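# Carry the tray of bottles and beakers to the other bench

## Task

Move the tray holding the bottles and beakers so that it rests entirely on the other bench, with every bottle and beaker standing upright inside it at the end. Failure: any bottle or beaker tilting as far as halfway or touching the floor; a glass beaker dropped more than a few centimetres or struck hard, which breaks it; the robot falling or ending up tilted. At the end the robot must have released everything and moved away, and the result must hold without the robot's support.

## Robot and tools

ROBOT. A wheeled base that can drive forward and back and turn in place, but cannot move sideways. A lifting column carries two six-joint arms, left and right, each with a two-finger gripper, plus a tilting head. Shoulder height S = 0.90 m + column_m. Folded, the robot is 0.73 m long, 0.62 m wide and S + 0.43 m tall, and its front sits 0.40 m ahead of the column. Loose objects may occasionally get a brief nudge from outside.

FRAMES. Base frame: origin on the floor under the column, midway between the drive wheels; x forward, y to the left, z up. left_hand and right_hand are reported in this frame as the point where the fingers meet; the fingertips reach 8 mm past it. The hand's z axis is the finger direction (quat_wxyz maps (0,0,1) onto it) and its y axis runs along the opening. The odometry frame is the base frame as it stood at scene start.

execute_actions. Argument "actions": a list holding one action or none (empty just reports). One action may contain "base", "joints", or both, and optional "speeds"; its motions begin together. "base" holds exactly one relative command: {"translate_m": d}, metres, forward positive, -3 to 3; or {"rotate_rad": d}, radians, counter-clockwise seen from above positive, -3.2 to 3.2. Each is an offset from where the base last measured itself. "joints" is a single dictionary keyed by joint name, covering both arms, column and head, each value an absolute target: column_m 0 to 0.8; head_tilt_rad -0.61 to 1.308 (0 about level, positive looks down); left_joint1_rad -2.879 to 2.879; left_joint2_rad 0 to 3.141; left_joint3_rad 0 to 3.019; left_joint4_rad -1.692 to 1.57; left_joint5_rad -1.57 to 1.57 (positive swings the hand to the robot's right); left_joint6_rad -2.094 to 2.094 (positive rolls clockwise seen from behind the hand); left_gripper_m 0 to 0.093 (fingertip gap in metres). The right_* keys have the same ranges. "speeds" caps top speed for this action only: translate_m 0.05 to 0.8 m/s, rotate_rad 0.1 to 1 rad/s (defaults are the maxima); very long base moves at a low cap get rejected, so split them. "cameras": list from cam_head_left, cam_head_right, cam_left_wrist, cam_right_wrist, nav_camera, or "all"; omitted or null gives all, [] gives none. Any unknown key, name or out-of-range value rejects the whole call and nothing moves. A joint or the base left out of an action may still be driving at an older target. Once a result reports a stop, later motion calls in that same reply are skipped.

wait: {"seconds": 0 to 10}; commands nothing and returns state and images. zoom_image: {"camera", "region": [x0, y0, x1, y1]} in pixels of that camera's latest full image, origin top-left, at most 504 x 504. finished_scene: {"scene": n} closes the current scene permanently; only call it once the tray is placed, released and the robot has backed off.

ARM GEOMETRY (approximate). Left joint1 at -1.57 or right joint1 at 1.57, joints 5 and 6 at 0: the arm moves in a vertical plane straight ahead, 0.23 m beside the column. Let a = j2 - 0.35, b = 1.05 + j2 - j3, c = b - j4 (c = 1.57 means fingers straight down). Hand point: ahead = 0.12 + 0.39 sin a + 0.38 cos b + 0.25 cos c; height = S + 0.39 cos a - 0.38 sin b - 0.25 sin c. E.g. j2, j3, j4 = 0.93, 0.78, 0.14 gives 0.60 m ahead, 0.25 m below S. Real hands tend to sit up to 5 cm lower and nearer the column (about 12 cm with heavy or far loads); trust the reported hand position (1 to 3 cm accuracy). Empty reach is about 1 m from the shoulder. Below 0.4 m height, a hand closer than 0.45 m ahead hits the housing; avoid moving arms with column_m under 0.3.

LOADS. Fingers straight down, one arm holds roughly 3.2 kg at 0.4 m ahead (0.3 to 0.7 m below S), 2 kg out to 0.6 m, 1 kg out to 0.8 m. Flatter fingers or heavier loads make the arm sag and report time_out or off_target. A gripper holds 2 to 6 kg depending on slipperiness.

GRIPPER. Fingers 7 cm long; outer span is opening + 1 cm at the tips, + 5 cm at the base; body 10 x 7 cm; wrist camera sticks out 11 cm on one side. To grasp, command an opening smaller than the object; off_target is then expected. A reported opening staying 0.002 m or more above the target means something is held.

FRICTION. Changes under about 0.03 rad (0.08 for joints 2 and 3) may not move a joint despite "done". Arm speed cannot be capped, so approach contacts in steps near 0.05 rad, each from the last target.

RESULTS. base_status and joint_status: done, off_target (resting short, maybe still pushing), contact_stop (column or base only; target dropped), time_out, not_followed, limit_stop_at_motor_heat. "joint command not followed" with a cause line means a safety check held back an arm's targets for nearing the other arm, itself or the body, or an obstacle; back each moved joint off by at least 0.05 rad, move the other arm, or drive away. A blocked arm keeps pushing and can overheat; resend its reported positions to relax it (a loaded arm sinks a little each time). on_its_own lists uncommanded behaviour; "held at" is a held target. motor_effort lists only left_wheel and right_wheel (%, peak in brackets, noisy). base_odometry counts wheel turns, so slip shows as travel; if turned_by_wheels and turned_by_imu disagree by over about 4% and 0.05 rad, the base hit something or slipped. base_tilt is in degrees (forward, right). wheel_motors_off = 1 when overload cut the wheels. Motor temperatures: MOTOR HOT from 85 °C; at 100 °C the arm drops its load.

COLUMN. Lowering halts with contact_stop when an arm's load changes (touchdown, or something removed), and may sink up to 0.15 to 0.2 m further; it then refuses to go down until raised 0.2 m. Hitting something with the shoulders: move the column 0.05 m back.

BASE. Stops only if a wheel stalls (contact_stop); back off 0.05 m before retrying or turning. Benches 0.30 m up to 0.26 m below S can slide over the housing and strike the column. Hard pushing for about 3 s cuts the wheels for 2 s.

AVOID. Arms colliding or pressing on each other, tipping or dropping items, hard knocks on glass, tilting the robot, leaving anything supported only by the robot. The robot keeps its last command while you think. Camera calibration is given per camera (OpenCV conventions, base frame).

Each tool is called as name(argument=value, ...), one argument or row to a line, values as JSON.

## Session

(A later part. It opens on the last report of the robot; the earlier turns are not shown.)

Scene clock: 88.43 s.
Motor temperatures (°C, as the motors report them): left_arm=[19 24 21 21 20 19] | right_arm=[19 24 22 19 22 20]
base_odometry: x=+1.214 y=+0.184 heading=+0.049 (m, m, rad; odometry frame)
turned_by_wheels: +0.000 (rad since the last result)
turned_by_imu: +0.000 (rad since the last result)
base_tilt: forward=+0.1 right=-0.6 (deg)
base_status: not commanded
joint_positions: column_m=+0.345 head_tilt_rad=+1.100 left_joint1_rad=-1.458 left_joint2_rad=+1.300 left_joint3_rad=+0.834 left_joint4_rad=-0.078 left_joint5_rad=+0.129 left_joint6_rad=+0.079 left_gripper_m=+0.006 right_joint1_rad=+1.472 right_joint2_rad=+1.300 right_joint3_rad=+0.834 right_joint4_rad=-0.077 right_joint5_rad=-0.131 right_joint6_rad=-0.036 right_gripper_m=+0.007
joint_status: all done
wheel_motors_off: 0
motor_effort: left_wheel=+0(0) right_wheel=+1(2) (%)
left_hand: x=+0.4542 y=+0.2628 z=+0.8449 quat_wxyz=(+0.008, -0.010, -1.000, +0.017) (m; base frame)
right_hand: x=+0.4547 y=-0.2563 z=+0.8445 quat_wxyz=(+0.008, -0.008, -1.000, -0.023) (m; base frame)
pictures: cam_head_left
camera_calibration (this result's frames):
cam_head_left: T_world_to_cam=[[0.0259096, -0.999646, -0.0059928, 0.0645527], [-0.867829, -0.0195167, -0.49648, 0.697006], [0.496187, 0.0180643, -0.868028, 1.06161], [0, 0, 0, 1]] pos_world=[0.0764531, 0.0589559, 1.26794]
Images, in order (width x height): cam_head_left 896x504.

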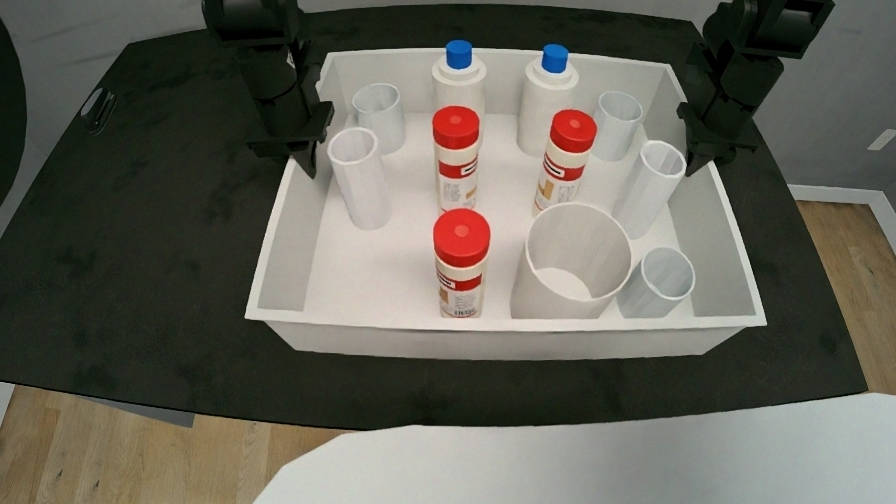

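execute_actions(
  actions=[
    {"joints":{"left_joint1_rad":-1.445,"right_joint1_rad":1.465,"left_gripper_m":0.045,"right_gripper_m":0.045}},
  ],
  cameras=["cam_left_wrist","cam_right_wrist"],
)

Scene clock: 89.50 s.
Motor temperatures (°C, as the motors report them): left_arm=[19 24 21 21 20 19] | right_arm=[19 24 22 19 22 20]
base_odometry: x=+1.214 y=+0.184 heading=+0.049 (m, m, rad; odometry frame)
turned_by_wheels: +0.000 (rad since the last result)
turned_by_imu: +0.000 (rad since the last result)
base_tilt: forward=+0.2 right=-0.7 (deg)
base_status: not commanded
joint_positions: column_m=+0.345 head_tilt_rad=+1.100 left_joint1_rad=-1.455 left_joint2_rad=+1.300 left_joint3_rad=+0.834 left_joint4_rad=-0.078 left_joint5_rad=+0.113 left_joint6_rad=+0.076 left_gripper_m=+0.045 right_joint1_rad=+1.469 right_joint2_rad=+1.300 right_joint3_rad=+0.834 right_joint4_rad=-0.077 right_joint5_rad=-0.118 right_joint6_rad=-0.036 right_gripper_m=+0.045
joint_status: all done
wheel_motors_off: 0
motor_effort: left_wheel=-1(3) right_wheel=+1(2) (%)
left_hand: x=+0.4544 y=+0.2674 z=+0.8450 quat_wxyz=(+0.008, -0.008, -1.000, +0.007) (m; base frame)
right_hand: x=+0.4547 y=-0.2596 z=+0.8446 quat_wxyz=(+0.008, -0.009, -1.000, -0.016) (m; base frame)
pictures: cam_left_wrist, cam_right_wrist
camera_calibration (this result's frames):
cam_left_wrist: T_world_to_cam=[[-0.0076386, -0.999933, 0.00868425, 0.2668], [-0.803309, 0.011308, 0.595455, -0.136188], [-0.595513, -0.0024277, -0.803342, 1.07336], [0, 0, 0, 1]] pos_world=[0.531839, 0.270928, 0.941055]
cam_right_wrist: T_world_to_cam=[[-0.00743035, -0.999467, -0.0317779, -0.232666], [-0.800943, -0.0130779, 0.598598, -0.139964], [-0.598695, 0.0299001, -0.800419, 1.07681], [0, 0, 0, 1]] pos_world=[0.530851, -0.266569, 0.93829]
Images, in order (width x height): cam_left_wrist 504x504, cam_right_wrist 504x504.

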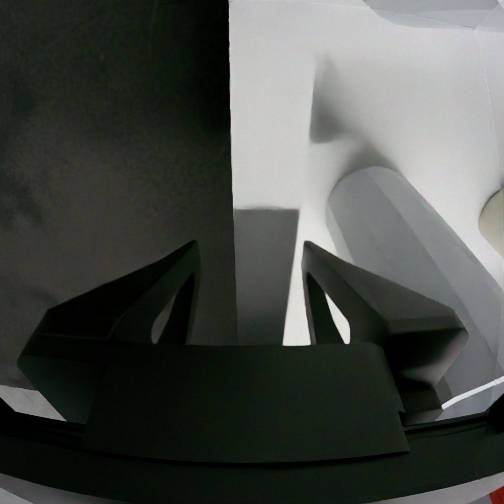

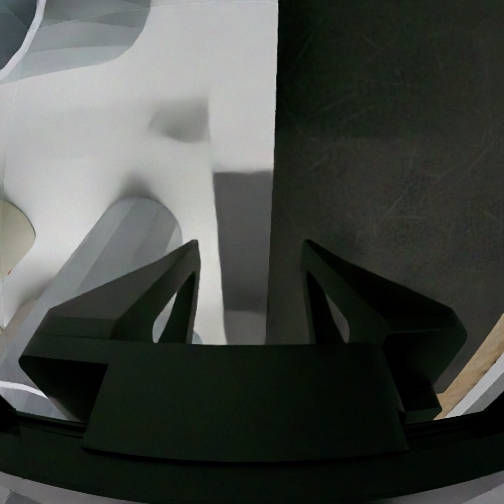

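execute_actions(
  actions=[
    {"joints":{"column_m":0.5}},
  ],
  cameras=[],
)

execute_actions(
  actions=[
    {"base":{"translate_m":-0.9},"joints":{"head_tilt_rad":0.7}},
  ],
  cameras=["cam_head_left"],
)

Scene clock: 92.67 s.
Motor temperatures (°C, as the motors report them): left_arm=[19 24 21 21 20 19] | right_arm=[19 24 22 19 22 20]
base_odometry: x=+1.214 y=+0.184 heading=+0.049 (m, m, rad; odometry frame)
turned_by_wheels: +0.000 (rad since the last result)
turned_by_imu: +0.001 (rad since the last result)
base_tilt: forward=+0.2 right=-0.6 (deg)
base_status: not commanded
joint_positions: column_m=+0.500 head_tilt_rad=+1.100 left_joint1_rad=-1.455 left_joint2_rad=+1.299 left_joint3_rad=+0.834 left_joint4_rad=-0.078 left_joint5_rad=+0.113 left_joint6_rad=+0.076 left_gripper_m=+0.045 right_joint1_rad=+1.469 right_joint2_rad=+1.299 right_joint3_rad=+0.834 right_joint4_rad=-0.077 right_joint5_rad=-0.118 right_joint6_rad=-0.036 right_gripper_m=+0.045
joint_status: all done
wheel_motors_off: 0
motor_effort: left_wheel=+0(1) right_wheel=+1(1) (%)
left_hand: x=+0.4546 y=+0.2674 z=+1.0000 quat_wxyz=(+0.008, -0.008, -1.000, +0.007) (m; base frame)
right_hand: x=+0.4548 y=-0.2596 z=+0.9997 quat_wxyz=(+0.008, -0.009, -1.000, -0.016) (m; base frame)
pictures: none
No camera images: the call's "cameras" was empty. Leave "cameras" out to get every camera's image.

Scene clock: 95.87 s.
Motor temperatures (°C, as the motors report them): left_arm=[19 24 21 21 20 19] | right_arm=[19 24 22 19 22 20]
base_odometry: x=+0.315 y=+0.140 heading=+0.047 (m, m, rad; odometry frame)
turned_by_wheels: -0.001 (rad since the last result)
turned_by_imu: -0.002 (rad since the last result)
base_tilt: forward=+0.2 right=-0.6 (deg)
base_status: done
joint_positions: column_m=+0.500 head_tilt_rad=+0.716 left_joint1_rad=-1.455 left_joint2_rad=+1.298 left_joint3_rad=+0.837 left_joint4_rad=-0.078 left_joint5_rad=+0.112 left_joint6_rad=+0.076 left_gripper_m=+0.045 right_joint1_rad=+1.469 right_joint2_rad=+1.297 right_joint3_rad=+0.836 right_joint4_rad=-0.077 right_joint5_rad=-0.118 right_joint6_rad=-0.036 right_gripper_m=+0.045
joint_status: all done
wheel_motors_off: 0
motor_effort: left_wheel=+0(50) right_wheel=+0(56) (%)
left_hand: x=+0.4568 y=+0.2675 z=+1.0006 quat_wxyz=(+0.006, -0.008, -1.000, +0.006) (m; base frame)
right_hand: x=+0.4568 y=-0.2598 z=+1.0003 quat_wxyz=(+0.006, -0.008, -1.000, -0.015) (m; base frame)
pictures: cam_head_left
camera_calibration (this result's frames):
cam_head_left: T_world_to_cam=[[0.0262707, -0.999646, 0.00413184, 0.0504186], [-0.619179, -0.0195167, -0.785007, 1.1902], [0.78481, 0.0180643, -0.619473, 0.812293], [0, 0, 0, 1]] pos_world=[0.0981256, 0.0589559, 1.4373]
Images, in order (width x height): cam_head_left 896x504.

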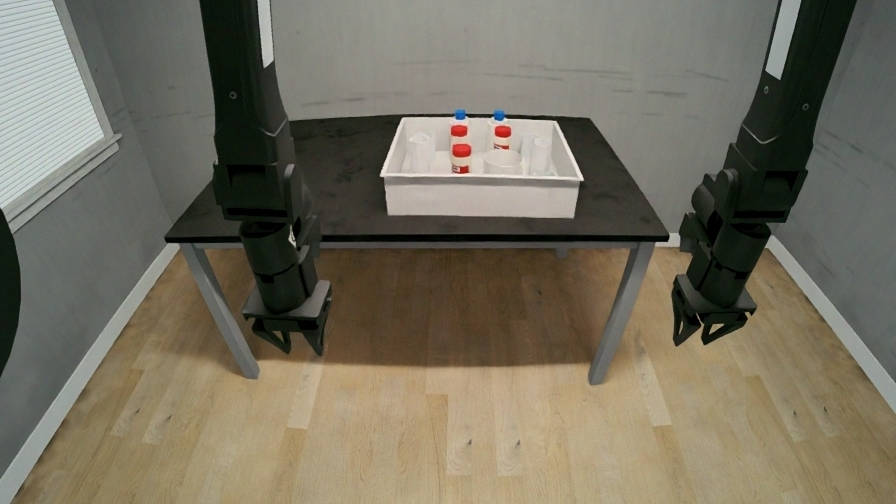

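finished_scene(
  scene=1,
)

The scene is finished: the task was done.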